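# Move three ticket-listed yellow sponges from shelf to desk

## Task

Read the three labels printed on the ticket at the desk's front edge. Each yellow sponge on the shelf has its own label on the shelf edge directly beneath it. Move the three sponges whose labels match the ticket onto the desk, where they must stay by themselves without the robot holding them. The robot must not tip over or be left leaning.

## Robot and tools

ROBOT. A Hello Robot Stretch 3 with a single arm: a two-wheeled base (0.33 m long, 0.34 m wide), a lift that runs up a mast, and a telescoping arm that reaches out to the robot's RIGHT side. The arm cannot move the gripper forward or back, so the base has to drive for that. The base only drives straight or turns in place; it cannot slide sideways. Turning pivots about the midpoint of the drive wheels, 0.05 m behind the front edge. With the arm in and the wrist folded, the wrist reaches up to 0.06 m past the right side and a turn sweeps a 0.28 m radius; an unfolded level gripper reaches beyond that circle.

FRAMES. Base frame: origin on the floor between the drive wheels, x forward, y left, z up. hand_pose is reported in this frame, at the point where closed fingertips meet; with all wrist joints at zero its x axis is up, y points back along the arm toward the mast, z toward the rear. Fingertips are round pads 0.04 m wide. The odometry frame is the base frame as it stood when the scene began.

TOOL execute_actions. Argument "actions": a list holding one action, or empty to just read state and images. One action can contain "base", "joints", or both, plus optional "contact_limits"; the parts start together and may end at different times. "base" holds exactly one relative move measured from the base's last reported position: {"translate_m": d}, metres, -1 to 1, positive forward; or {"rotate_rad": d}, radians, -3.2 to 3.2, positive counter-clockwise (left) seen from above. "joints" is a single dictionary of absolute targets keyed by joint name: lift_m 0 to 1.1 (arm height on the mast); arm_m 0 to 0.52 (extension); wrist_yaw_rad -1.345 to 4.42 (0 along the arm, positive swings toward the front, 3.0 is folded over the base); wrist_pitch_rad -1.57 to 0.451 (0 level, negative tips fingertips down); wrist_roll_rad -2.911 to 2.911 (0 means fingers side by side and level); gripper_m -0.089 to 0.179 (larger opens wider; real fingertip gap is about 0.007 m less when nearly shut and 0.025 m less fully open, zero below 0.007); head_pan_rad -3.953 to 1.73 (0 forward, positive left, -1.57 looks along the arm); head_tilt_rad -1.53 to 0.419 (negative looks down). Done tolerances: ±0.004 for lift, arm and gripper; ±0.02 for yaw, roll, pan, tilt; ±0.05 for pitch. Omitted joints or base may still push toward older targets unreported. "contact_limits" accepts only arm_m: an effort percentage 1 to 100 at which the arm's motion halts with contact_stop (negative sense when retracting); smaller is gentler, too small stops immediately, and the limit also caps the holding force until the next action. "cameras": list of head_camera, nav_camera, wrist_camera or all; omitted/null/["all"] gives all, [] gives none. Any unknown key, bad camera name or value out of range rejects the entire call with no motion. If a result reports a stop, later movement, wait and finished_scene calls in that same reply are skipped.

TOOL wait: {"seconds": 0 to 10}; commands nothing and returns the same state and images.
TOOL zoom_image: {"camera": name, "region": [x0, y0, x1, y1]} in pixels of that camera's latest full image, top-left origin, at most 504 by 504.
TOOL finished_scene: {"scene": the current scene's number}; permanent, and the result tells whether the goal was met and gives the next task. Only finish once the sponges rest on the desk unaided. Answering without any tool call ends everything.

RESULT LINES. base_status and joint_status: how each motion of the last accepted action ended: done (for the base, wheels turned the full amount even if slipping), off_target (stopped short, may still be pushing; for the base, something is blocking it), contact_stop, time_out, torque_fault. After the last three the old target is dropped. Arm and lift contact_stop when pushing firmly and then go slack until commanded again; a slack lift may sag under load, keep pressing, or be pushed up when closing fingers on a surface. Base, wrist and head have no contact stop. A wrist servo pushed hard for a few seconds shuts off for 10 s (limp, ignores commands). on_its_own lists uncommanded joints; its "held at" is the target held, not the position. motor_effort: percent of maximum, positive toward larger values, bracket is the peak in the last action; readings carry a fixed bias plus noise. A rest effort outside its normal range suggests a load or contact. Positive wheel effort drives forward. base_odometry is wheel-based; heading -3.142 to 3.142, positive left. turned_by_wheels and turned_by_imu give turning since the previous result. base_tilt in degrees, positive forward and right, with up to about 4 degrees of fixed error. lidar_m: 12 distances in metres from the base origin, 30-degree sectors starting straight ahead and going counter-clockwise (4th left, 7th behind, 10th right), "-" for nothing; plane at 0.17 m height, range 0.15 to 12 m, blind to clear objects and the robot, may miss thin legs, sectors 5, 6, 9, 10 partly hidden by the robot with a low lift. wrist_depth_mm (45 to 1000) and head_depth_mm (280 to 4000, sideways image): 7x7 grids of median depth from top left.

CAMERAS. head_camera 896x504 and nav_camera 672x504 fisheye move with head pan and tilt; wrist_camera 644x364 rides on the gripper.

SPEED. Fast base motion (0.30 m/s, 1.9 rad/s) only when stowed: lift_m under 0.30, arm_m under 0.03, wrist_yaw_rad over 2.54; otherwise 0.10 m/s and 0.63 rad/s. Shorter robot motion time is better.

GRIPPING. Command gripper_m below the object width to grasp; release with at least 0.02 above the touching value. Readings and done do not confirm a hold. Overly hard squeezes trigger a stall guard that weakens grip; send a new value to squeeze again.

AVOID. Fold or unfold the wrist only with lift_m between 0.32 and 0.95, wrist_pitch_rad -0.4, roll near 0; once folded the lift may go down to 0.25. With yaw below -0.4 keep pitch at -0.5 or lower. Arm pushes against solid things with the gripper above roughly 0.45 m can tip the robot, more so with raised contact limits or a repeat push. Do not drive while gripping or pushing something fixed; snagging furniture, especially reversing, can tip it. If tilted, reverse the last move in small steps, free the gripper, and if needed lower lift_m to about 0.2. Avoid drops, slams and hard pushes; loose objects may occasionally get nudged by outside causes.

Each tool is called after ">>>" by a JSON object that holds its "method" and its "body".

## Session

>>> {"method": "execute_actions", "body": {"actions": []}}

Scene clock: 0.00 s.
base_odometry: x=+0.000 y=+0.000 heading=+0.000 (m, m, rad; odometry frame)
turned_by_wheels: +0.000 (rad since the last result)
turned_by_imu: +0.000 (rad since the last result)
base_tilt: forward=+2.0 right=-0.3 (deg)
lidar_m: 2.20 2.65 2.72 2.25 1.71 1.67 1.76 1.81 1.20 1.32 2.12 2.06
head_depth_mm: 1936 2031 2007 2022 2015 2020 1998 / 1957 2154 2179 2150 2134 2155 2119 / 1971 2312 2302 2307 2299 2303 2237 / 1986 2490 2474 2465 2459 2460 2279 / 1970 2656 2656 2699 2691 2622 2247 / 1963 2796 2931 2902 2894 2751 2256 / 2002 3003 3160 3197 3137 2573 2260
base_status: not commanded
joint_positions: lift_m=+0.591 arm_m=+0.001 wrist_yaw_rad=+2.995 wrist_pitch_rad=-0.388 wrist_roll_rad=-0.007 gripper_m=+0.037 head_pan_rad=+0.009 head_tilt_rad=-0.004
joint_status: not commanded
motor_effort: left_wheel=+1 right_wheel=-1 lift_m=+23 arm_m=+0 wrist_yaw_rad=+0 wrist_pitch_rad=+7 wrist_roll_rad=+0 gripper_m=+0 head_pan_rad=+0 head_tilt_rad=+1 (%)
hand_pose: x=+0.0121 y=+0.0800 z=+0.6110 quat_wxyz=(+0.187, +0.699, +0.086, +0.685) (m; base frame)
wrist_depth_mm: - - - - - - - / - - - - - - - / - - - - - - - / - - - - - - - / - - - - - - - / 973 967 - 949 - 912 894 / 821 825 - 790 800 795 768
pictures: head_camera (sideways: a quarter turn clockwise sets it upright), nav_camera (sideways: a quarter turn counterclockwise sets it upright), wrist_camera
Images, in order (width x height): head_camera 896x504, nav_camera 672x504, wrist_camera 644x364.

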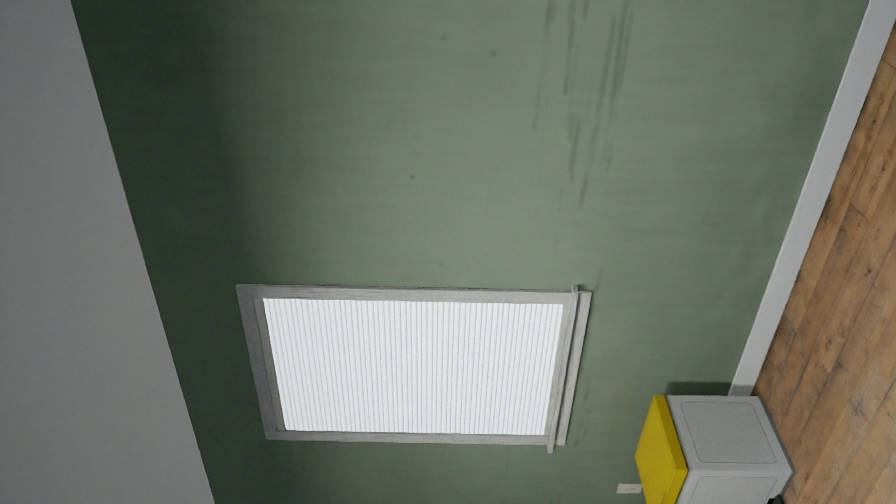

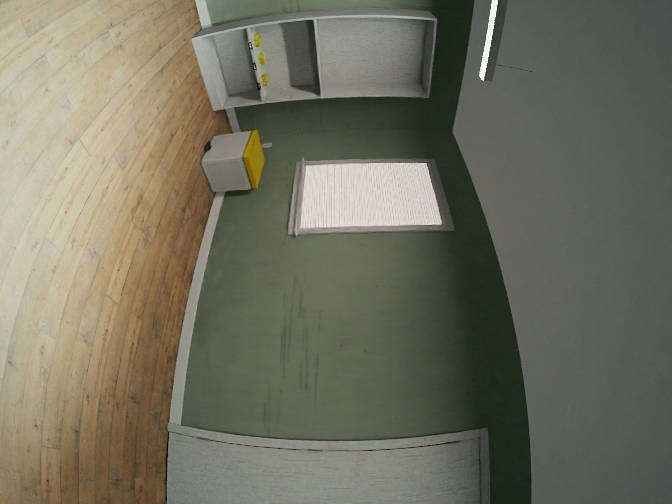

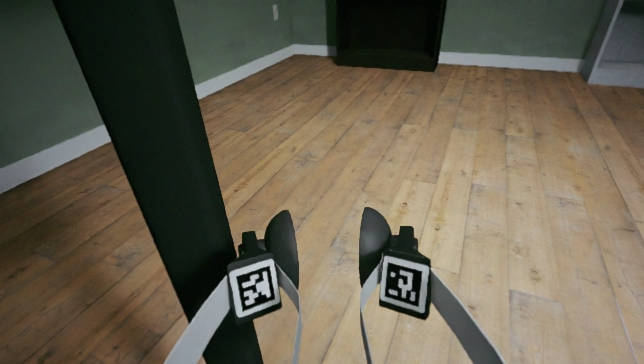

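>>> {"method": "execute_actions", "body": {"actions": [{"joints":{"head_pan_rad":-1.6,"head_tilt_rad":-0.5,"lift_m":0.5}}], "cameras": ["nav_camera","head_camera"]}}

>>> {"method": "execute_actions", "body": {"actions": [{"joints":{"head_pan_rad":1.4,"head_tilt_rad":-0.3}}], "cameras": ["nav_camera","head_camera"]}}

Scene clock: 9.40 s.
base_odometry: x=+0.000 y=+0.000 heading=+0.000 (m, m, rad; odometry frame)
turned_by_wheels: +0.000 (rad since the last result)
turned_by_imu: +0.001 (rad since the last result)
base_tilt: forward=+2.0 right=-0.4 (deg)
lidar_m: 2.21 2.67 2.71 2.26 1.72 1.67 1.77 1.81 1.19 1.32 2.13 2.06
head_depth_mm: 1512 1610 1710 1212 1937 1594 1323 / 1586 1716 1766 1277 1945 1593 1331 / 1690 1830 1867 1350 1932 1601 1330 / 1802 1924 1854 2265 2013 1597 1320 / 1901 2069 1850 1962 2014 1597 1328 / 2032 2245 2307 2461 1957 1589 1324 / 2187 2374 2482 2607 2014 1600 1323
base_status: not commanded
joint_positions: lift_m=+0.500 arm_m=+0.001 wrist_yaw_rad=+2.995 wrist_pitch_rad=-0.389 wrist_roll_rad=-0.007 gripper_m=+0.037 head_pan_rad=-1.593 head_tilt_rad=-0.494
joint_status: all done
motor_effort: left_wheel=+1(0) right_wheel=-1(1) lift_m=+20(21) arm_m=+0(0) wrist_yaw_rad=+0(0) wrist_pitch_rad=+8(8) wrist_roll_rad=+0(0) gripper_m=+0(0) head_pan_rad=-4(53) head_tilt_rad=-3(22) (%)
hand_pose: x=+0.0121 y=+0.0798 z=+0.5194 quat_wxyz=(+0.187, +0.699, +0.086, +0.684) (m; base frame)
wrist_depth_mm: - - - - - - - / - - - - - - - / - - - - - - - / - - - - - - - / - - - 958 999 945 920 / 857 828 - 807 - 786 768 / 724 709 - 701 682 685 683
pictures: head_camera (sideways: a quarter turn clockwise sets it upright), nav_camera (sideways: a quarter turn counterclockwise sets it upright)
Images, in order (width x height): head_camera 896x504, nav_camera 672x504.

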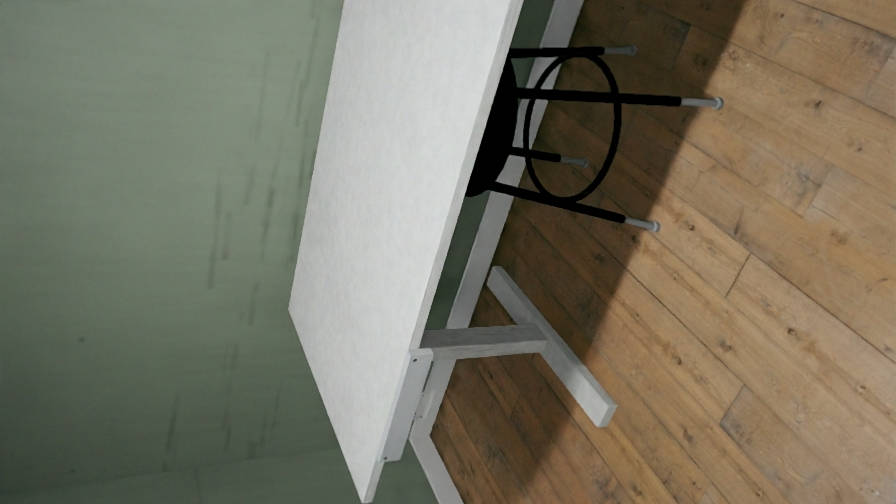

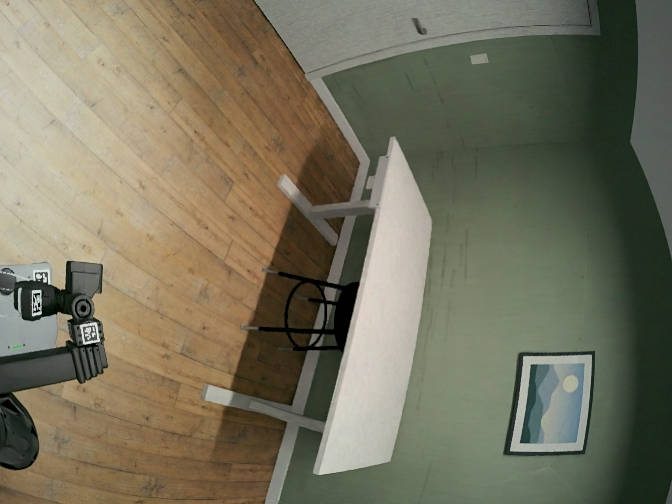

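Scene clock: 11.30 s.
base_odometry: x=+0.000 y=+0.000 heading=+0.000 (m, m, rad; odometry frame)
turned_by_wheels: +0.000 (rad since the last result)
turned_by_imu: +0.000 (rad since the last result)
base_tilt: forward=+2.0 right=-0.4 (deg)
lidar_m: 2.20 2.66 2.72 2.26 1.71 1.67 1.77 1.81 1.20 1.32 2.13 2.06
head_depth_mm: 2536 2637 2753 2869 2684 1953 1539 / 2630 2735 2880 2990 2689 1974 1537 / 2771 2857 3008 3093 2688 1955 1533 / 2898 2965 3170 3402 2663 1961 1531 / 2893 3026 3230 3355 2643 1946 1529 / 2487 2625 2710 2865 2644 1945 1532 / 2182 2285 2341 2428 2439 1934 1527
base_status: not commanded
joint_positions: lift_m=+0.500 arm_m=+0.001 wrist_yaw_rad=+2.995 wrist_pitch_rad=-0.389 wrist_roll_rad=-0.007 gripper_m=+0.037 head_pan_rad=+1.393 head_tilt_rad=-0.310
joint_status: all done
motor_effort: left_wheel=+1(1) right_wheel=-1(0) lift_m=+20(20) arm_m=-1(1) wrist_yaw_rad=+0(1) wrist_pitch_rad=+8(8) wrist_roll_rad=+0(0) gripper_m=+0(0) head_pan_rad=+5(51) head_tilt_rad=+4(16) (%)
hand_pose: x=+0.0121 y=+0.0798 z=+0.5194 quat_wxyz=(+0.187, +0.699, +0.086, +0.684) (m; base frame)
wrist_depth_mm: - - - - - - - / - - - - - - - / - - - - - - - / - - - - - - - / - 993 - 960 995 942 926 / 837 830 - 838 - 797 774 / 732 721 - 687 693 689 683
pictures: head_camera (sideways: a quarter turn clockwise sets it upright), nav_camera (sideways: a quarter turn counterclockwise sets it upright)
Images, in order (width x height): head_camera 896x504, nav_camera 672x504.

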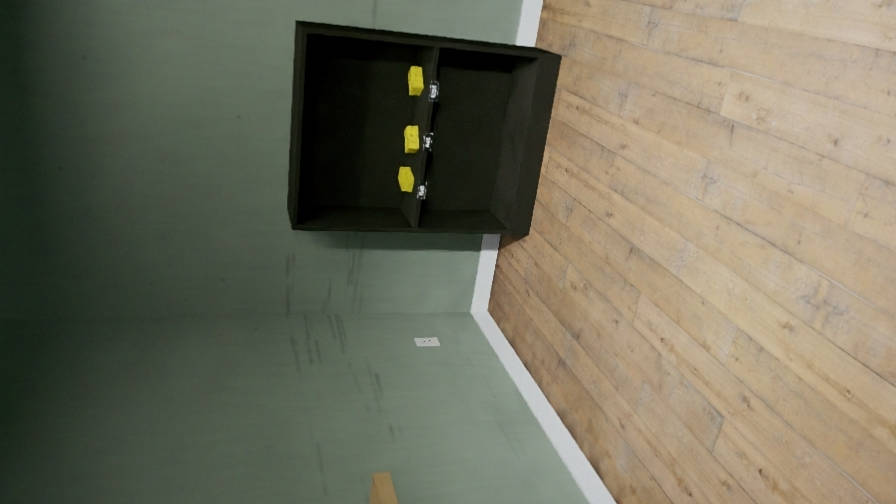

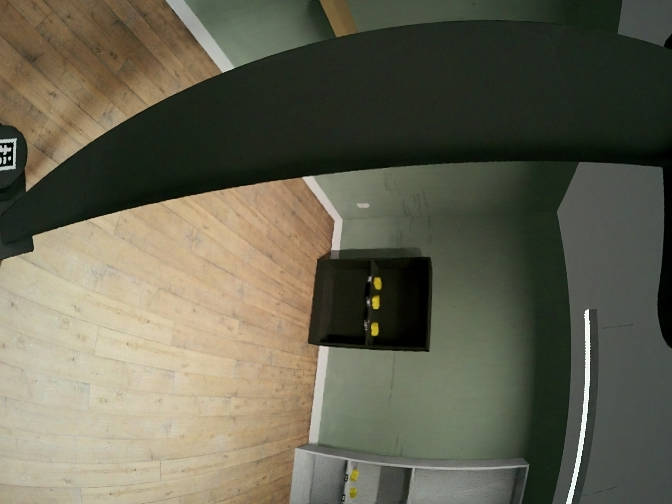

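>>> {"method": "execute_actions", "body": {"actions": []}}

Scene clock: 34.33 s.
base_odometry: x=+0.000 y=+0.000 heading=+0.000 (m, m, rad; odometry frame)
turned_by_wheels: +0.000 (rad since the last result)
turned_by_imu: +0.000 (rad since the last result)
base_tilt: forward=+2.0 right=-0.4 (deg)
lidar_m: 2.20 2.66 2.71 2.26 1.71 1.67 1.77 1.81 1.19 1.32 2.12 2.06
head_depth_mm: 2511 2649 2756 2876 2658 1958 1535 / 2628 2747 2922 2958 2649 1957 1528 / 2732 2892 2964 3119 2657 1935 1533 / 2818 2973 3227 3391 2661 1960 1539 / 2899 3049 3212 3296 2647 1950 1522 / 2509 2580 2725 2835 2642 1933 1527 / 2182 2262 2347 2442 2457 1924 1518
base_status: not commanded
joint_positions: lift_m=+0.500 arm_m=+0.001 wrist_yaw_rad=+2.995 wrist_pitch_rad=-0.389 wrist_roll_rad=-0.007 gripper_m=+0.037 head_pan_rad=+1.393 head_tilt_rad=-0.310
joint_status: all done
motor_effort: left_wheel=+1(1) right_wheel=-1(0) lift_m=+20(20) arm_m=+0(1) wrist_yaw_rad=+0(1) wrist_pitch_rad=+8(8) wrist_roll_rad=+0(0) gripper_m=+0(0) head_pan_rad=+4(51) head_tilt_rad=+3(16) (%)
hand_pose: x=+0.0121 y=+0.0798 z=+0.5194 quat_wxyz=(+0.187, +0.699, +0.086, +0.684) (m; base frame)
wrist_depth_mm: - - - - - - - / - - - - - - - / - - - - - - - / - - - - - - - / - - - 975 996 981 932 / 864 836 - 816 - 793 768 / 718 719 - 693 686 684 672
pictures: head_camera (sideways: a quarter turn clockwise sets it upright), nav_camera (sideways: a quarter turn counterclockwise sets it upright), wrist_camera
Images, in order (width x height): head_camera 896x504, nav_camera 672x504, wrist_camera 644x364.

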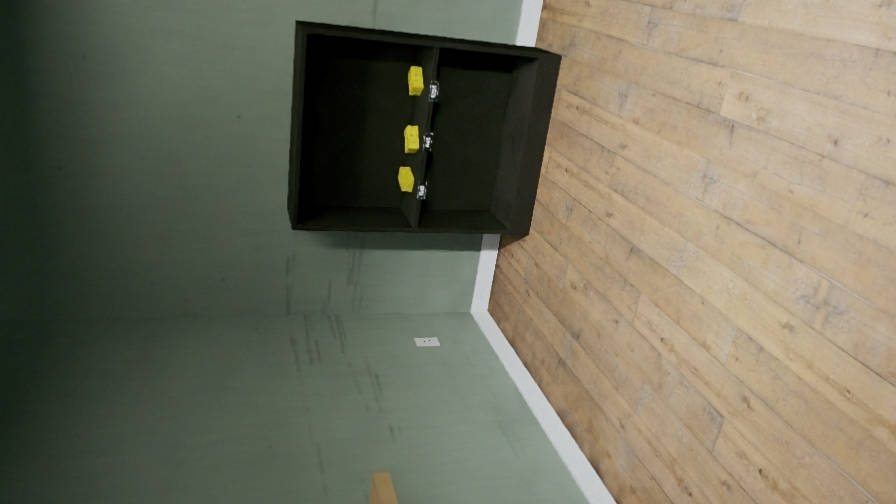

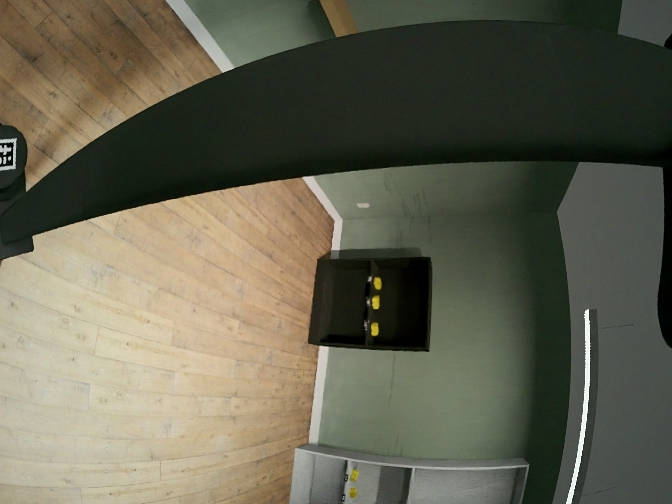

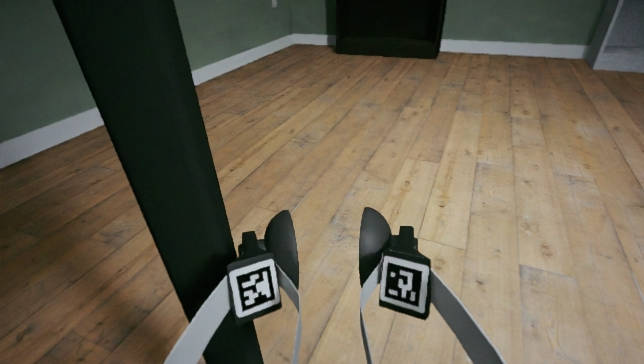

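>>> {"method": "execute_actions", "body": {"actions": [{"joints":{"head_pan_rad":-1.57,"head_tilt_rad":-0.6,"wrist_yaw_rad":2.75,"lift_m":0.33}}], "cameras": ["head_camera","nav_camera"]}}

Scene clock: 43.33 s.
base_odometry: x=+0.000 y=+0.000 heading=+0.000 (m, m, rad; odometry frame)
turned_by_wheels: +0.000 (rad since the last result)
turned_by_imu: +0.001 (rad since the last result)
base_tilt: forward=+2.0 right=-0.4 (deg)
lidar_m: 2.20 2.66 2.71 2.27 1.71 1.67 1.77 1.81 1.19 1.32 2.12 2.06
head_depth_mm: 1542 1670 1411 1591 1766 1473 1242 / 1631 1759 1421 1408 1737 1471 1246 / 1716 1854 1412 2133 1754 1471 1250 / 1820 1971 1496 2274 1805 1471 1252 / 1963 2134 1507 2093 1784 1478 1250 / 2129 2344 1594 2272 1801 1475 1246 / 2206 2360 2489 2321 1790 1477 1249
base_status: not commanded
joint_positions: lift_m=+0.330 arm_m=+0.001 wrist_yaw_rad=+2.752 wrist_pitch_rad=-0.389 wrist_roll_rad=-0.007 gripper_m=+0.037 head_pan_rad=-1.563 head_tilt_rad=-0.592
joint_status: all done
motor_effort: left_wheel=+1(0) right_wheel=-1(1) lift_m=+20(20) arm_m=-1(0) wrist_yaw_rad=-2(2) wrist_pitch_rad=+8(8) wrist_roll_rad=+0(0) gripper_m=+0(0) head_pan_rad=-5(52) head_tilt_rad=-2(17) (%)
hand_pose: x=+0.0654 y=+0.0651 z=+0.3493 quat_wxyz=(+0.269, +0.705, +0.001, +0.657) (m; base frame)
wrist_depth_mm: - - - - - - - / - - - - - - - / - - - - - - - / - 900 913 871 864 846 820 / - 733 728 701 711 673 676 / - 613 617 590 - 574 564 / 512 - 536 510 500 504 490
pictures: head_camera (sideways: a quarter turn clockwise sets it upright), nav_camera (sideways: a quarter turn counterclockwise sets it upright)
Images, in order (width x height): head_camera 896x504, nav_camera 672x504.

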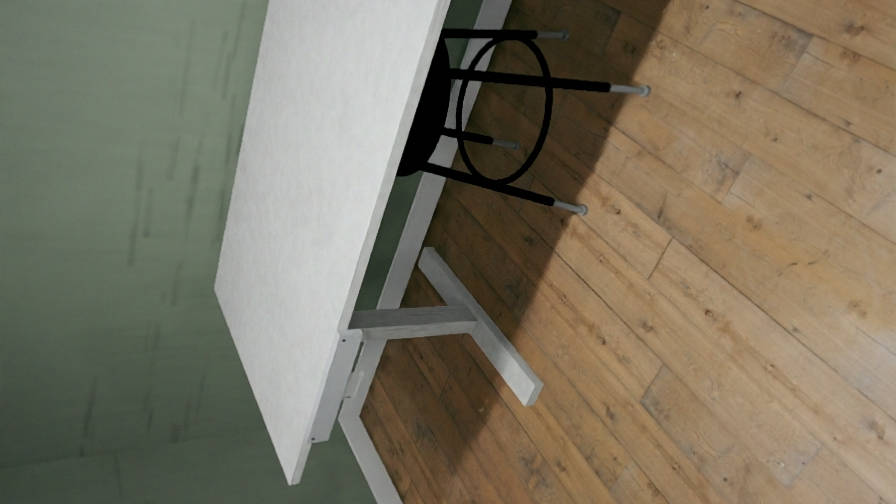

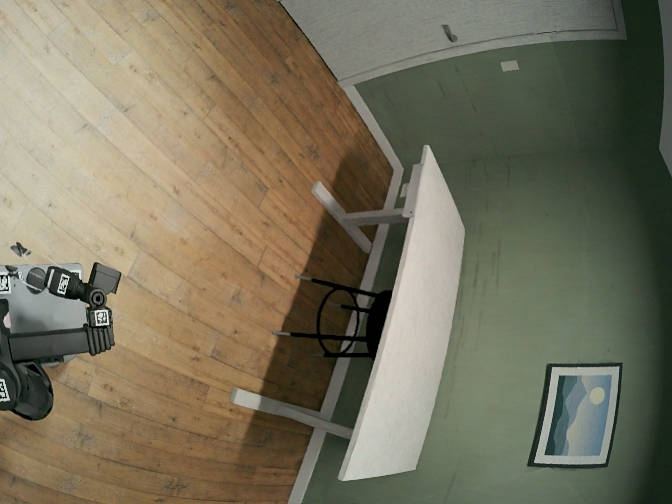

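>>> {"method": "execute_actions", "body": {"actions": [{"base":{"rotate_rad":-0.90},"joints":{"lift_m":0.29,"head_pan_rad":-1.2}}], "cameras": []}}

>>> {"method": "execute_actions", "body": {"actions": [{"base":{"translate_m":0.987}}], "cameras": []}}

>>> {"method": "execute_actions", "body": {"actions": [{"base":{"rotate_rad":0.315},"joints":{"lift_m":0.515,"head_pan_rad":-1.57,"head_tilt_rad":-0.9}}], "cameras": ["head_camera"]}}

Scene clock: 69.53 s.
base_odometry: x=+0.000 y=+0.000 heading=-0.900 (m, m, rad; odometry frame)
turned_by_wheels: -0.900 (rad since the last result)
turned_by_imu: -0.904 (rad since the last result)
base_tilt: forward=+2.1 right=-0.5 (deg)
lidar_m: 2.08 2.05 2.34 2.79 2.89 2.02 1.68 1.68 1.87 1.77 1.33 1.32
head_depth_mm: 1471 1605 1808 2024 1785 1472 1251 / 1481 1627 1761 2026 1778 1479 1247 / 1486 1637 1411 1583 1703 1477 1253 / 1499 1654 1415 2037 1795 1467 1250 / 1508 1656 1407 2059 1800 1474 1253 / 1515 1666 1409 1429 1727 1476 1253 / 1523 1690 1416 1368 1735 1465 1245
base_status: done
joint_positions: lift_m=+0.290 arm_m=+0.001 wrist_yaw_rad=+2.751 wrist_pitch_rad=-0.389 wrist_roll_rad=-0.007 gripper_m=+0.037 head_pan_rad=-1.207 head_tilt_rad=-0.593
joint_status: all done
motor_effort: left_wheel=+2(8) right_wheel=-4(8) lift_m=+20(21) arm_m=+0(0) wrist_yaw_rad=-2(2) wrist_pitch_rad=+8(8) wrist_roll_rad=+0(0) gripper_m=+0(0) head_pan_rad=+4(33) head_tilt_rad=-2(3) (%)
hand_pose: x=+0.0654 y=+0.0650 z=+0.3093 quat_wxyz=(+0.269, +0.705, +0.001, +0.657) (m; base frame)
wrist_depth_mm: - - - - - - - / - - - - - - - / - - - - - - 979 / - 845 818 816 796 770 754 / - 657 668 644 665 634 616 / - 561 565 547 - 525 519 / 469 - - 473 460 450 449
pictures: none
No camera images: the call's "cameras" was empty. Leave "cameras" out to get every camera's image.

Scene clock: 74.60 s.
base_odometry: x=+0.614 y=-0.773 heading=-0.900 (m, m, rad; odometry frame)
turned_by_wheels: +0.000 (rad since the last result)
turned_by_imu: +0.007 (rad since the last result)
base_tilt: forward=+2.0 right=-0.3 (deg)
lidar_m: 1.13 1.13 1.29 2.11 3.26 3.15 2.62 2.61 1.02 0.88 1.02 1.38
head_depth_mm: 1199 1318 1405 1021 879 1435 1243 / 1210 1327 1417 1016 878 1467 1248 / 1225 1350 1410 1020 848 1466 1251 / 1222 1352 1408 1019 853 1477 1250 / 1233 1361 1416 1018 851 1434 1254 / 1242 1367 1452 1017 879 1471 1248 / 1252 1388 1537 1056 1644 1486 1241
base_status: done
joint_positions: lift_m=+0.290 arm_m=+0.001 wrist_yaw_rad=+2.751 wrist_pitch_rad=-0.389 wrist_roll_rad=-0.007 gripper_m=+0.037 head_pan_rad=-1.207 head_tilt_rad=-0.593
joint_status: not commanded
motor_effort: left_wheel=+3(10) right_wheel=-3(6) lift_m=+21(20) arm_m=+0(0) wrist_yaw_rad=-1(1) wrist_pitch_rad=+8(8) wrist_roll_rad=+0(0) gripper_m=+0(0) head_pan_rad=+5(4) head_tilt_rad=-2(2) (%)
hand_pose: x=+0.0655 y=+0.0650 z=+0.3093 quat_wxyz=(+0.269, +0.705, +0.001, +0.657) (m; base frame)
wrist_depth_mm: - - - - - - 860 / - - - - - - 929 / - - - - - 987 925 / - 850 827 805 797 780 768 / - 661 676 633 659 637 616 / - 563 551 535 - 522 513 / 469 - - 462 459 450 448
pictures: none
No camera images: the call's "cameras" was empty. Leave "cameras" out to get every camera's image.

Scene clock: 77.47 s.
base_odometry: x=+0.614 y=-0.773 heading=-0.585 (m, m, rad; odometry frame)
turned_by_wheels: +0.315 (rad since the last result)
turned_by_imu: +0.317 (rad since the last result)
base_tilt: forward=+2.0 right=-0.3 (deg)
lidar_m: 1.13 1.17 1.63 2.75 3.42 2.71 2.61 2.07 0.88 1.01 1.02 1.18
head_depth_mm: 1253 1024 863 1596 1413 1245 1130 / 1251 1029 865 1585 1414 1259 - / 1262 1030 846 1655 1417 1256 - / 1274 1027 846 1642 1418 1269 - / 1273 1033 848 1562 1410 1261 1122 / 1268 1040 848 1634 1430 1250 1128 / 1297 1043 870 1652 1423 1262 1126
base_status: done
joint_positions: lift_m=+0.515 arm_m=+0.001 wrist_yaw_rad=+2.751 wrist_pitch_rad=-0.390 wrist_roll_rad=-0.007 gripper_m=+0.037 head_pan_rad=-1.563 head_tilt_rad=-0.889
joint_status: all done
motor_effort: left_wheel=-1(6) right_wheel=+2(6) lift_m=+25(26) arm_m=+0(0) wrist_yaw_rad=-1(2) wrist_pitch_rad=+8(8) wrist_roll_rad=+0(0) gripper_m=+0(0) head_pan_rad=-4(35) head_tilt_rad=-4(18) (%)
hand_pose: x=+0.0655 y=+0.0650 z=+0.5339 quat_wxyz=(+0.269, +0.705, +0.001, +0.657) (m; base frame)
wrist_depth_mm: - - - - - - 997 / - - - - - - - / - - - - - - - / - - - - - - - / - - - - 981 964 932 / - 861 865 830 - 818 812 / 715 - 708 717 711 687 697
pictures: head_camera (sideways: a quarter turn clockwise sets it upright)
Images, in order (width x height): head_camera 896x504.

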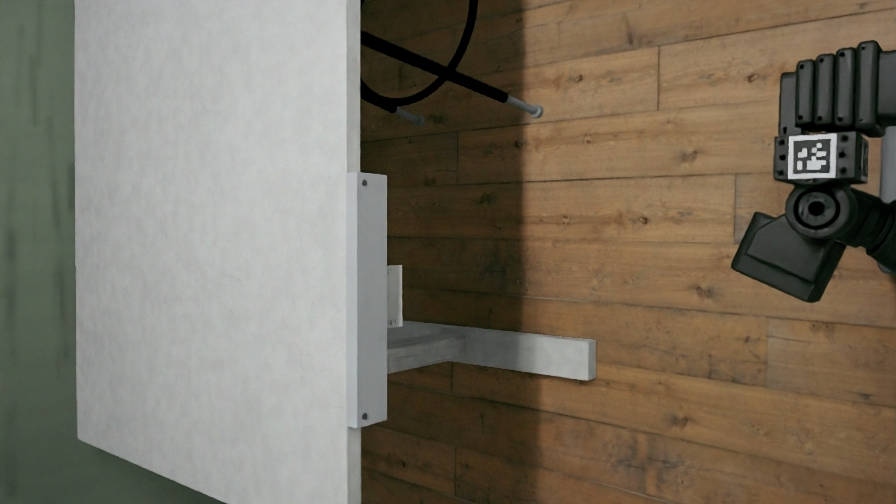

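>>> {"method": "execute_actions", "body": {"actions": [{"base":{"translate_m":0.075},"joints":{"wrist_yaw_rad":0.0,"gripper_m":0.14}}], "cameras": []}}

>>> {"method": "execute_actions", "body": {"actions": [{"joints":{"wrist_pitch_rad":0.0,"arm_m":0.15}}], "cameras": ["wrist_camera"]}}

Scene clock: 86.17 s.
base_odometry: x=+0.676 y=-0.814 heading=-0.585 (m, m, rad; odometry frame)
turned_by_wheels: +0.000 (rad since the last result)
turned_by_imu: +0.001 (rad since the last result)
base_tilt: forward=+1.9 right=-0.4 (deg)
lidar_m: 1.06 1.10 1.52 2.49 3.42 2.79 2.69 1.44 0.91 1.00 1.50 1.10
head_depth_mm: 1248 1027 860 1565 1410 1245 1131 / 1260 1028 869 1639 1415 1253 - / 1261 1026 849 1628 1426 1267 - / 1276 1033 844 1597 1415 1260 1125 / 1269 1035 845 1570 1406 1261 1129 / 1283 1034 872 1652 1428 1265 1120 / 1326 1496 900 1662 1427 1264 1124
base_status: done
joint_positions: lift_m=+0.515 arm_m=+0.001 wrist_yaw_rad=+0.002 wrist_pitch_rad=-0.390 wrist_roll_rad=-0.007 gripper_m=+0.140 head_pan_rad=-1.563 head_tilt_rad=-0.889
joint_status: all done
motor_effort: left_wheel=-2(2) right_wheel=+2(5) lift_m=+25(25) arm_m=+0(1) wrist_yaw_rad=-3(5) wrist_pitch_rad=+8(8) wrist_roll_rad=+0(0) gripper_m=+0(77) head_pan_rad=-3(3) head_tilt_rad=-4(4) (%)
hand_pose: x=-0.0211 y=-0.3736 z=+0.5339 quat_wxyz=(+0.696, +0.138, -0.691, -0.136) (m; base frame)
wrist_depth_mm: - - - - - 706 566 / - - - - - - - / - - - - - - - / - - - - - - - / - - 967 997 975 971 947 / 888 - 822 833 822 - 800 / 743 717 734 704 702 674 691
pictures: none
No camera images: the call's "cameras" was empty. Leave "cameras" out to get every camera's image.

Scene clock: 88.50 s.
base_odometry: x=+0.676 y=-0.814 heading=-0.585 (m, m, rad; odometry frame)
turned_by_wheels: +0.000 (rad since the last result)
turned_by_imu: +0.000 (rad since the last result)
base_tilt: forward=+1.9 right=-0.3 (deg)
lidar_m: 1.06 1.10 1.53 2.49 3.44 2.79 2.69 1.45 0.91 1.00 1.51 1.10
head_depth_mm: 1253 1028 863 1562 1414 1249 1120 / 1257 1023 864 1635 1449 - - / 1259 1029 845 1631 1473 1215 1137 / 1260 1033 845 1626 1415 1261 1123 / 1263 1031 847 1570 1398 1257 1125 / 1275 1030 875 1641 1423 1260 1131 / 1330 1506 900 1651 1431 1262 1125
base_status: not commanded
joint_positions: lift_m=+0.515 arm_m=+0.150 wrist_yaw_rad=+0.001 wrist_pitch_rad=-0.025 wrist_roll_rad=-0.007 gripper_m=+0.140 head_pan_rad=-1.563 head_tilt_rad=-0.889
joint_status: all done
motor_effort: left_wheel=-1(2) right_wheel=+2(2) lift_m=+25(25) arm_m=+2(1) wrist_yaw_rad=-1(2) wrist_pitch_rad=+11(12) wrist_roll_rad=+0(0) gripper_m=+0(0) head_pan_rad=-4(4) head_tilt_rad=-3(4) (%)
hand_pose: x=-0.0212 y=-0.5502 z=+0.6232 quat_wxyz=(+0.710, +0.009, -0.704, -0.009) (m; base frame)
wrist_depth_mm: - - - 989 996 - 996 / - 230 231 229 230 249 251 / - 235 236 235 238 - - / - - 614 257 - 749 550 / - - - - - - 765 / - - - - - - - / - - 979 - - 988 992
pictures: wrist_camera
Images, in order (width x height): wrist_camera 644x364.

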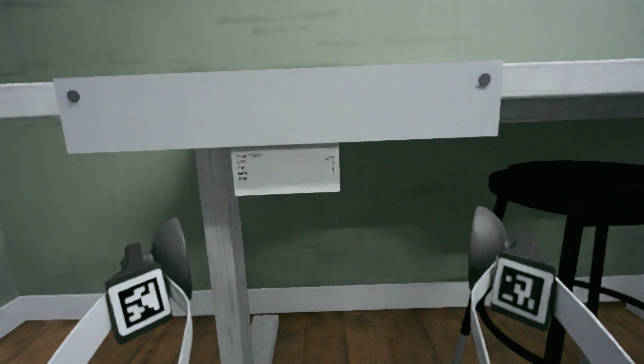

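>>> {"method": "execute_actions", "body": {"actions": [{"base":{"translate_m":0.025},"joints":{"arm_m":0.26,"lift_m":0.53}}], "cameras": ["wrist_camera"]}}

Scene clock: 99.47 s.
base_odometry: x=+0.697 y=-0.828 heading=-0.585 (m, m, rad; odometry frame)
turned_by_wheels: +0.000 (rad since the last result)
turned_by_imu: +0.001 (rad since the last result)
base_tilt: forward=+2.0 right=-0.4 (deg)
lidar_m: 1.03 1.07 1.49 2.47 3.43 2.81 2.71 1.47 0.92 1.00 1.50 1.07
head_depth_mm: 1257 1021 864 1592 1413 1242 1116 / 1255 1025 843 1653 1441 - - / 1261 1031 845 1657 1361 1260 1136 / 1262 1028 845 1630 1421 1263 1119 / 1271 1033 846 1576 1383 1257 1122 / 1293 1037 870 1637 1432 1254 1132 / 1323 1531 1742 1651 1421 1259 1130
base_status: done
joint_positions: lift_m=+0.530 arm_m=+0.260 wrist_yaw_rad=+0.001 wrist_pitch_rad=-0.024 wrist_roll_rad=-0.007 gripper_m=+0.140 head_pan_rad=-1.563 head_tilt_rad=-0.889
joint_status: all done
motor_effort: left_wheel=-1(2) right_wheel=+2(7) lift_m=+26(26) arm_m=+2(1) wrist_yaw_rad=-1(1) wrist_pitch_rad=+11(11) wrist_roll_rad=+0(0) gripper_m=+0(0) head_pan_rad=-4(3) head_tilt_rad=-4(4) (%)
hand_pose: x=-0.0212 y=-0.6602 z=+0.6383 quat_wxyz=(+0.710, +0.009, -0.704, -0.009) (m; base frame)
wrist_depth_mm: 904 894 896 919 915 894 947 / 942 930 123 123 123 123 123 / 124 124 125 125 126 126 127 / 128 129 129 130 129 131 131 / - - 144 144 - - 493 / - - 548 - - - - / - - 989 - - - -
pictures: wrist_camera
Images, in order (width x height): wrist_camera 644x364.

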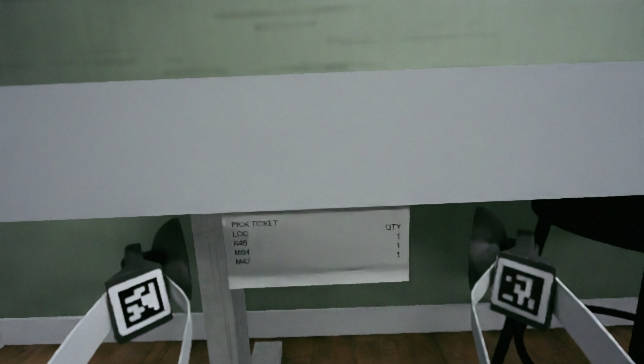

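>>> {"method": "zoom_image", "body": {"camera": "wrist_camera", "region": [220, 205, 320, 275]}}

Region (220, 205, 320, 275) of wrist_camera's 644x364 image, scaled by 5.040; it fills the top 353 rows of this view, and the rest is white.

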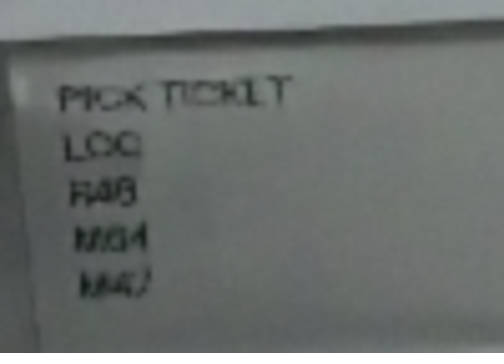

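>>> {"method": "execute_actions", "body": {"actions": [{"joints":{"arm_m":0.315},"contact_limits":{"arm_m":15}}], "cameras": ["wrist_camera"]}}

>>> {"method": "zoom_image", "body": {"camera": "wrist_camera", "region": [170, 200, 350, 330]}}

Scene clock: 110.80 s.
base_odometry: x=+0.697 y=-0.828 heading=-0.585 (m, m, rad; odometry frame)
turned_by_wheels: +0.000 (rad since the last result)
turned_by_imu: +0.001 (rad since the last result)
base_tilt: forward=+1.9 right=-0.3 (deg)
lidar_m: 1.03 1.07 1.49 2.48 3.43 2.81 2.71 1.46 0.92 1.00 1.50 1.07
head_depth_mm: 1255 1027 861 1591 1420 1250 1121 / 1260 1022 842 1670 1426 - - / 1262 1029 846 1702 1403 1253 1134 / 1272 1026 847 1604 1424 1252 1121 / 1270 1029 849 1572 1395 1256 1121 / 1296 1037 870 1644 1423 1255 1121 / 1319 1534 1737 1655 1435 1263 1126
base_status: not commanded
joint_positions: lift_m=+0.530 arm_m=+0.315 wrist_yaw_rad=+0.009 wrist_pitch_rad=-0.024 wrist_roll_rad=-0.007 gripper_m=+0.140 head_pan_rad=-1.563 head_tilt_rad=-0.889
joint_status: all done
motor_effort: left_wheel=+0(1) right_wheel=-3(2) lift_m=+25(25) arm_m=+3(3) wrist_yaw_rad=-10(10) wrist_pitch_rad=+11(11) wrist_roll_rad=+0(0) gripper_m=-2(2) head_pan_rad=-3(4) head_tilt_rad=-4(4) (%)
contact_limits: arm_m 15 (drawing in: default 17, maximum 28; extending or still: default 23, maximum 37)
hand_pose: x=-0.0191 y=-0.7151 z=+0.6383 quat_wxyz=(+0.710, +0.012, -0.704, -0.006) (m; base frame)
wrist_depth_mm: 889 854 857 848 851 848 853 / - 68 68 68 69 68 69 / - 70 70 71 71 71 71 / - 73 73 73 73 73 73 / - 76 76 76 76 76 76 / - 78 88 88 89 78 970 / - - 91 92 92 982 -
pictures: wrist_camera
Images, in order (width x height): wrist_camera 644x364.

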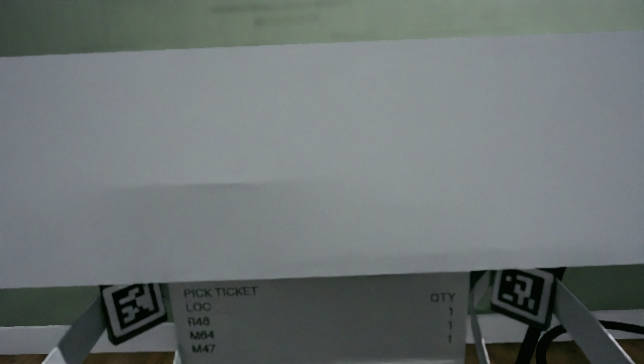

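Region (170, 200, 350, 330) of wrist_camera's 644x364 image, scaled by 2.800.

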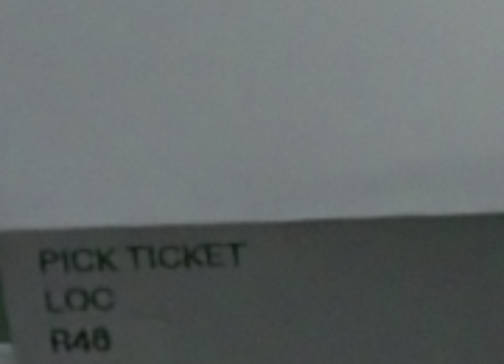

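Wrist yaw effort suggests a finger touch; back off slightly after zooming.

>>> {"method": "zoom_image", "body": {"camera": "wrist_camera", "region": [175, 310, 255, 364]}}

Region (175, 310, 255, 364) of wrist_camera's 644x364 image, scaled by 6.300; it fills the top 340 rows of this view, and the rest is white.

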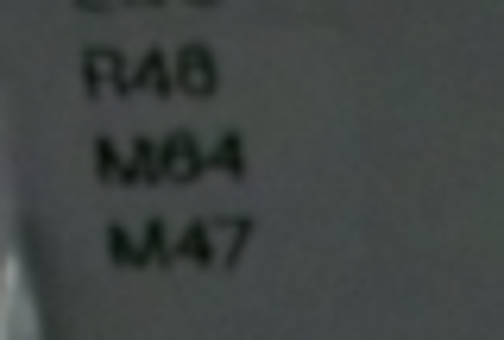

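>>> {"method": "execute_actions", "body": {"actions": [{"joints":{"arm_m":0.305,"lift_m":0.505}}], "cameras": ["wrist_camera"]}}

>>> {"method": "zoom_image", "body": {"camera": "wrist_camera", "region": [170, 170, 290, 270]}}

Scene clock: 129.13 s.
base_odometry: x=+0.697 y=-0.828 heading=-0.585 (m, m, rad; odometry frame)
turned_by_wheels: +0.000 (rad since the last result)
turned_by_imu: +0.000 (rad since the last result)
base_tilt: forward=+2.0 right=-0.3 (deg)
lidar_m: 1.03 1.07 1.49 2.48 3.42 2.82 2.71 1.47 0.92 1.00 1.50 1.07
head_depth_mm: 1248 1025 866 1585 1414 1250 1119 / 1252 1027 842 1651 1418 1248 - / 1258 1028 843 1663 1378 1257 1131 / 1268 1031 848 1619 1422 1254 1123 / 1270 1035 846 1568 1406 1261 1130 / 1286 1031 873 1638 1422 1252 1124 / 1321 1540 1742 1637 1430 1261 1121
base_status: not commanded
joint_positions: lift_m=+0.505 arm_m=+0.305 wrist_yaw_rad=+0.002 wrist_pitch_rad=-0.022 wrist_roll_rad=-0.007 gripper_m=+0.140 head_pan_rad=-1.563 head_tilt_rad=-0.889
joint_status: all done
motor_effort: left_wheel=-1(1) right_wheel=+2(2) lift_m=+20(22) arm_m=-3(2) wrist_yaw_rad=-2(11) wrist_pitch_rad=+10(11) wrist_roll_rad=+0(0) gripper_m=-1(2) head_pan_rad=-4(4) head_tilt_rad=-3(4) (%)
hand_pose: x=-0.0209 y=-0.7060 z=+0.6141 quat_wxyz=(+0.710, +0.009, -0.704, -0.007) (m; base frame)
wrist_depth_mm: - 74 75 75 75 76 76 / - 77 77 77 77 78 78 / - 79 80 80 80 80 81 / 972 92 91 92 92 924 530 / 991 962 95 95 95 968 952 / - 988 98 99 - - - / - - 608 - - 993 990
pictures: wrist_camera
Images, in order (width x height): wrist_camera 644x364.

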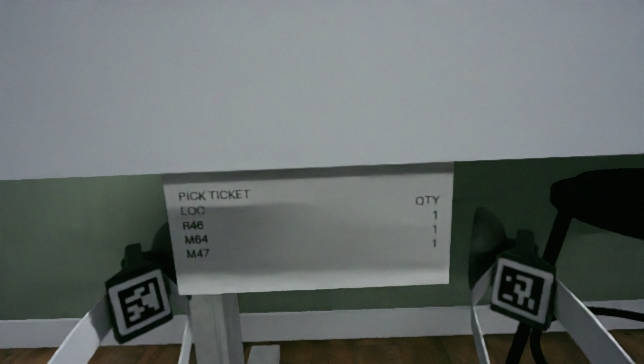

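Region (170, 170, 290, 270) of wrist_camera's 644x364 image, scaled by 4.200.

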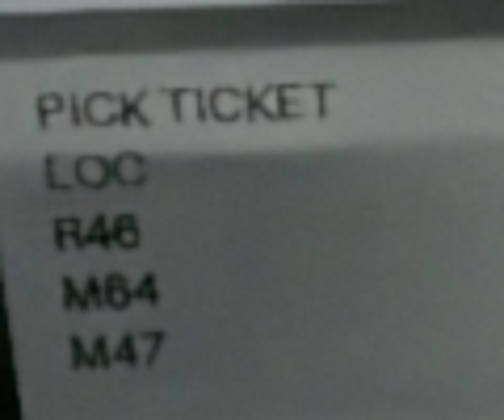

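>>> {"method": "execute_actions", "body": {"actions": [{"joints":{"arm_m":0.0,"head_pan_rad":1.7,"head_tilt_rad":-0.2}}], "cameras": []}}

>>> {"method": "execute_actions", "body": {"actions": [{"joints":{"wrist_pitch_rad":-0.4,"gripper_m":0.04}}], "cameras": []}}

>>> {"method": "execute_actions", "body": {"actions": [{"joints":{"wrist_yaw_rad":2.75,"lift_m":0.4}}], "cameras": ["head_camera","nav_camera"]}}

Scene clock: 144.30 s.
base_odometry: x=+0.697 y=-0.828 heading=-0.585 (m, m, rad; odometry frame)
turned_by_wheels: +0.000 (rad since the last result)
turned_by_imu: +0.001 (rad since the last result)
base_tilt: forward=+1.9 right=-0.4 (deg)
lidar_m: 1.03 1.07 1.49 2.47 3.44 2.81 2.71 1.46 0.92 1.00 1.50 1.08
head_depth_mm: 2822 2993 3078 3179 3041 2247 1711 / 2912 2959 3091 3190 3098 2245 1705 / 2926 3028 3115 3277 3109 2239 1707 / 2979 3067 3181 3366 3159 2261 1697 / 3049 3125 3254 3346 3235 2238 1691 / 3037 3173 3232 3466 3290 2221 1697 / 3173 3258 3353 3429 3265 2192 1704
base_status: not commanded
joint_positions: lift_m=+0.505 arm_m=+0.001 wrist_yaw_rad=+0.000 wrist_pitch_rad=-0.022 wrist_roll_rad=-0.007 gripper_m=+0.140 head_pan_rad=+1.693 head_tilt_rad=-0.211
joint_status: all done
motor_effort: left_wheel=-2(1) right_wheel=+1(1) lift_m=+20(20) arm_m=-3(3) wrist_yaw_rad=-1(3) wrist_pitch_rad=+10(10) wrist_roll_rad=+0(0) gripper_m=-1(1) head_pan_rad=+5(53) head_tilt_rad=+4(29) (%)
hand_pose: x=-0.0213 y=-0.4017 z=+0.6141 quat_wxyz=(+0.710, +0.008, -0.704, -0.008) (m; base frame)
wrist_depth_mm: - - - - - - - / - - - 376 378 735 422 / - - 796 393 - - - / - - - - - 775 644 / - - - - - - - / - - - - - - - / - - - - - 969 965
pictures: none
No camera images: the call's "cameras" was empty. Leave "cameras" out to get every camera's image.

Scene clock: 145.80 s.
base_odometry: x=+0.697 y=-0.828 heading=-0.585 (m, m, rad; odometry frame)
turned_by_wheels: +0.000 (rad since the last result)
turned_by_imu: +0.000 (rad since the last result)
base_tilt: forward=+2.0 right=-0.4 (deg)
lidar_m: 1.03 1.07 1.48 2.48 3.43 2.82 2.71 1.47 0.93 1.00 1.50 1.07
head_depth_mm: 2844 2941 3004 3179 3031 2264 1716 / 2891 3002 3040 3225 3080 2239 1710 / 2949 3041 3149 3220 3089 2248 1716 / 2998 3116 3205 3333 3160 2244 1695 / 3086 3215 3270 3391 3260 2247 1693 / 3129 3181 3330 3415 3299 2234 1685 / 3094 3222 3367 3466 3196 2221 1697
base_status: not commanded
joint_positions: lift_m=+0.505 arm_m=+0.001 wrist_yaw_rad=+0.000 wrist_pitch_rad=-0.415 wrist_roll_rad=-0.007 gripper_m=+0.040 head_pan_rad=+1.693 head_tilt_rad=-0.211
joint_status: all done
motor_effort: left_wheel=-1(1) right_wheel=+2(1) lift_m=+20(20) arm_m=-3(3) wrist_yaw_rad=+0(1) wrist_pitch_rad=+7(9) wrist_roll_rad=+0(0) gripper_m=+0(83) head_pan_rad=+4(4) head_tilt_rad=+3(4) (%)
hand_pose: x=-0.0214 y=-0.3708 z=+0.5186 quat_wxyz=(+0.695, +0.146, -0.689, -0.145) (m; base frame)
wrist_depth_mm: - - - - - - 569 / - - - - - - - / - - - - - - - / - - - - - - - / - 980 970 929 959 911 891 / 819 834 841 817 - 766 768 / 716 706 687 689 686 672 662
pictures: none
No camera images: the call's "cameras" was empty. Leave "cameras" out to get every camera's image.

Scene clock: 148.17 s.
base_odometry: x=+0.697 y=-0.828 heading=-0.585 (m, m, rad; odometry frame)
turned_by_wheels: +0.000 (rad since the last result)
turned_by_imu: +0.000 (rad since the last result)
base_tilt: forward=+2.0 right=-0.4 (deg)
lidar_m: 1.03 1.07 1.49 2.48 3.45 2.81 2.70 1.47 0.92 1.00 1.50 1.07
head_depth_mm: 2862 2965 3040 3153 3047 2255 1707 / 2892 3007 3057 3257 3124 2226 1703 / 2944 3036 3098 3227 3086 2224 1716 / 2967 3115 3217 3378 3095 2229 1691 / 3016 3114 3272 3358 3214 2213 1701 / 3088 3178 3334 3485 3216 2215 1691 / 3067 3242 3327 3411 3204 2220 1698
base_status: not commanded
joint_positions: lift_m=+0.400 arm_m=+0.001 wrist_yaw_rad=+2.748 wrist_pitch_rad=-0.416 wrist_roll_rad=-0.007 gripper_m=+0.040 head_pan_rad=+1.693 head_tilt_rad=-0.211
joint_status: all done
motor_effort: left_wheel=-1(0) right_wheel=+2(2) lift_m=+20(20) arm_m=-3(3) wrist_yaw_rad=+2(2) wrist_pitch_rad=+7(7) wrist_roll_rad=+0(0) gripper_m=+0(0) head_pan_rad=+4(4) head_tilt_rad=+4(4) (%)
hand_pose: x=+0.0649 y=+0.0614 z=+0.4133 quat_wxyz=(+0.279, +0.705, +0.009, +0.653) (m; base frame)
wrist_depth_mm: - - - - - - 905 / - - - - - - 917 / - - - - - - 949 / - - 990 988 966 972 912 / - 821 833 790 801 759 762 / - 681 690 651 - 640 637 / 586 - 581 566 568 553 549
pictures: head_camera (sideways: a quarter turn clockwise sets it upright), nav_camera (sideways: a quarter turn counterclockwise sets it upright)
Images, in order (width x height): head_camera 896x504, nav_camera 672x504.

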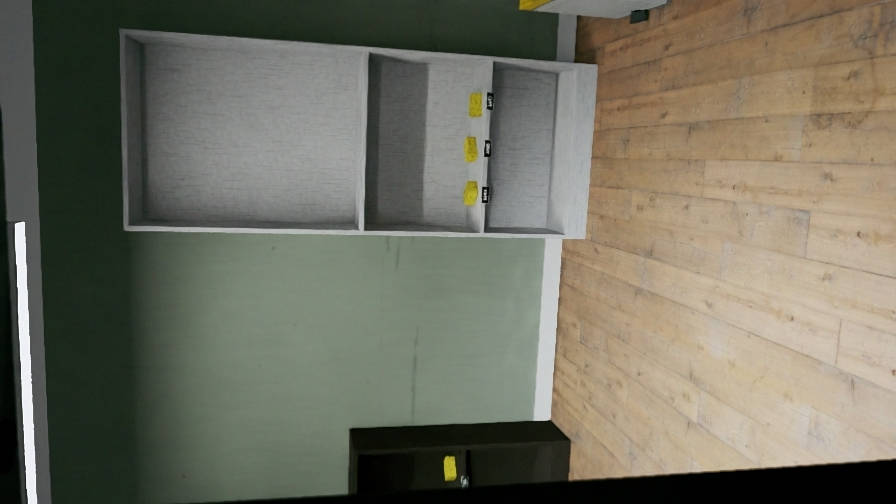

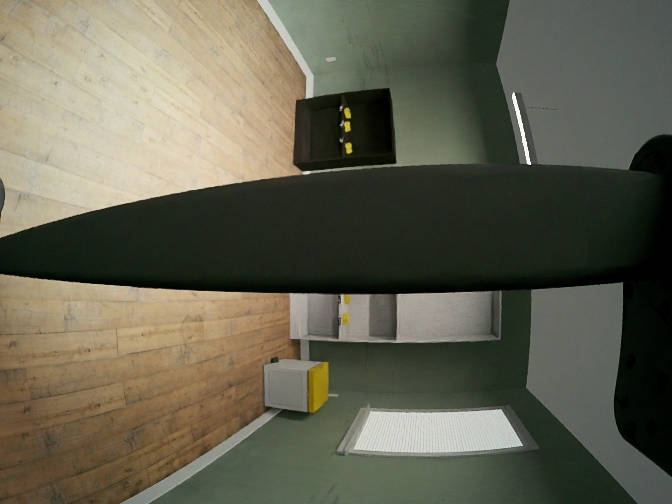

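>>> {"method": "execute_actions", "body": {"actions": [{"base":{"rotate_rad":1.375},"joints":{"lift_m":0.29,"head_pan_rad":0,"head_tilt_rad":-0.4}}], "cameras": []}}

>>> {"method": "execute_actions", "body": {"actions": [{"base":{"translate_m":1.0}}], "cameras": []}}

>>> {"method": "execute_actions", "body": {"actions": [{"base":{"translate_m":1.0}}], "cameras": ["head_camera"]}}

Scene clock: 164.90 s.
base_odometry: x=+0.697 y=-0.828 heading=+0.790 (m, m, rad; odometry frame)
turned_by_wheels: +1.375 (rad since the last result)
turned_by_imu: +1.382 (rad since the last result)
base_tilt: forward=+2.0 right=-0.3 (deg)
lidar_m: 2.39 3.06 3.00 2.71 2.62 1.08 0.92 1.00 1.14 1.03 1.04 1.27
head_depth_mm: 2051 2113 2156 2214 2153 1764 1426 / 2602 2686 2760 2672 2318 1762 1433 / 2928 3108 3354 2682 2298 1750 1434 / 2853 3036 3254 3178 2301 1760 1424 / 2814 2966 3152 3134 2302 1770 1418 / 2736 2929 3125 3111 2297 1763 1424 / 2684 2899 3102 3286 2282 1765 1412
base_status: done
joint_positions: lift_m=+0.290 arm_m=+0.001 wrist_yaw_rad=+2.749 wrist_pitch_rad=-0.417 wrist_roll_rad=-0.007 gripper_m=+0.040 head_pan_rad=+0.007 head_tilt_rad=-0.395
joint_status: all done
motor_effort: left_wheel=-2(9) right_wheel=+2(9) lift_m=+20(21) arm_m=-3(2) wrist_yaw_rad=+2(3) wrist_pitch_rad=+8(8) wrist_roll_rad=+0(0) gripper_m=+0(0) head_pan_rad=-3(51) head_tilt_rad=-1(15) (%)
hand_pose: x=+0.0647 y=+0.0614 z=+0.3030 quat_wxyz=(+0.279, +0.705, +0.010, +0.652) (m; base frame)
wrist_depth_mm: - - - - - - - / - - - - - - - / - - - 988 978 950 896 / - 797 790 775 741 747 729 / - 633 646 619 640 602 595 / - 536 551 525 - 517 502 / 466 - - 456 451 438 436
pictures: none
No camera images: the call's "cameras" was empty. Leave "cameras" out to get every camera's image.

Scene clock: 169.83 s.
base_odometry: x=+1.401 y=-0.118 heading=+0.790 (m, m, rad; odometry frame)
turned_by_wheels: +0.000 (rad since the last result)
turned_by_imu: +0.006 (rad since the last result)
base_tilt: forward=+2.0 right=-0.4 (deg)
lidar_m: 1.48 2.09 2.54 2.90 2.92 2.02 1.91 1.50 0.96 0.86 0.86 1.04
head_depth_mm: 1713 1734 1783 1820 1764 1723 1434 / 2027 2153 2316 2218 1712 1763 1426 / 2036 2159 2337 2494 1744 1773 1431 / 2002 2141 2315 2462 2307 1751 1421 / 1939 2070 2216 2412 2283 1762 1426 / 1941 2022 2201 2326 2225 1765 1421 / 1895 2030 2149 2284 2226 1769 1414
base_status: done
joint_positions: lift_m=+0.290 arm_m=+0.001 wrist_yaw_rad=+2.749 wrist_pitch_rad=-0.417 wrist_roll_rad=-0.007 gripper_m=+0.040 head_pan_rad=+0.007 head_tilt_rad=-0.396
joint_status: not commanded
motor_effort: left_wheel=-2(6) right_wheel=+2(8) lift_m=+20(20) arm_m=-2(3) wrist_yaw_rad=+2(1) wrist_pitch_rad=+8(8) wrist_roll_rad=+0(0) gripper_m=+0(0) head_pan_rad=-4(3) head_tilt_rad=-1(2) (%)
hand_pose: x=+0.0647 y=+0.0614 z=+0.3030 quat_wxyz=(+0.279, +0.705, +0.010, +0.652) (m; base frame)
wrist_depth_mm: - - - - - - - / - - - - - - - / - - - - 940 961 947 / - 793 770 767 752 744 729 / - 655 637 622 649 606 603 / - 534 551 521 - 513 499 / 462 - - 448 449 442 437
pictures: none
No camera images: the call's "cameras" was empty. Leave "cameras" out to get every camera's image.

Scene clock: 174.77 s.
base_odometry: x=+2.106 y=+0.592 heading=+0.789 (m, m, rad; odometry frame)
turned_by_wheels: +0.000 (rad since the last result)
turned_by_imu: +0.006 (rad since the last result)
base_tilt: forward=+2.0 right=-0.3 (deg)
lidar_m: 0.53 1.26 1.63 2.69 3.10 3.31 2.91 1.20 0.75 0.68 0.68 0.49
head_depth_mm: 1195 1267 1360 1439 1484 1440 937 / 1175 1256 1349 1468 1601 1693 931 / 1155 1245 1336 1442 1552 1671 1046 / 1135 1218 1313 1409 1536 1660 1429 / 1102 1171 1226 1342 1397 1539 1381 / 1075 1149 1206 1332 1376 1535 1351 / 1062 1134 1178 1306 1358 1513 1350
base_status: done
joint_positions: lift_m=+0.290 arm_m=+0.001 wrist_yaw_rad=+2.749 wrist_pitch_rad=-0.417 wrist_roll_rad=-0.007 gripper_m=+0.040 head_pan_rad=+0.007 head_tilt_rad=-0.396
joint_status: not commanded
motor_effort: left_wheel=-3(7) right_wheel=+2(8) lift_m=+20(20) arm_m=-2(3) wrist_yaw_rad=+1(2) wrist_pitch_rad=+8(8) wrist_roll_rad=+0(0) gripper_m=+0(0) head_pan_rad=-5(4) head_tilt_rad=-1(1) (%)
hand_pose: x=+0.0647 y=+0.0614 z=+0.3030 quat_wxyz=(+0.279, +0.705, +0.010, +0.652) (m; base frame)
wrist_depth_mm: - - - - - - - / - - - - - - 978 / - - - 974 994 940 877 / - 786 777 775 760 738 718 / - 653 661 620 632 598 600 / - 538 549 529 - 508 502 / 454 - - 454 457 441 435
pictures: head_camera (sideways: a quarter turn clockwise sets it upright)
Images, in order (width x height): head_camera 896x504.

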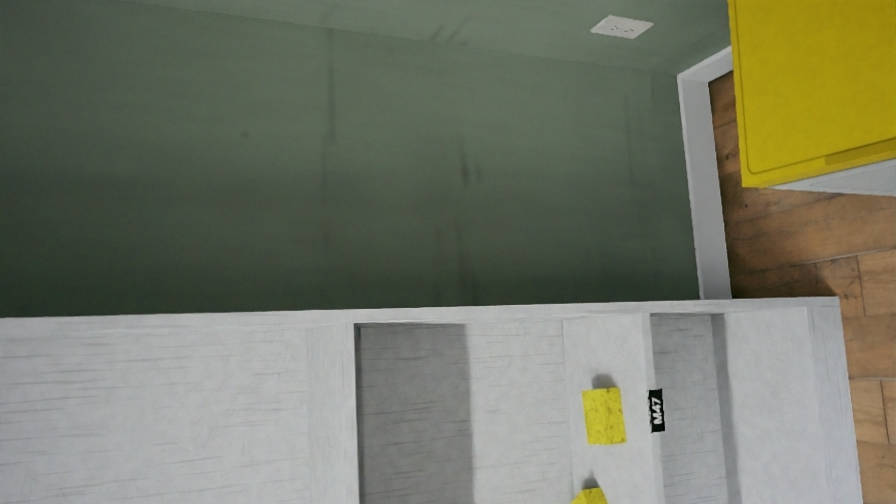

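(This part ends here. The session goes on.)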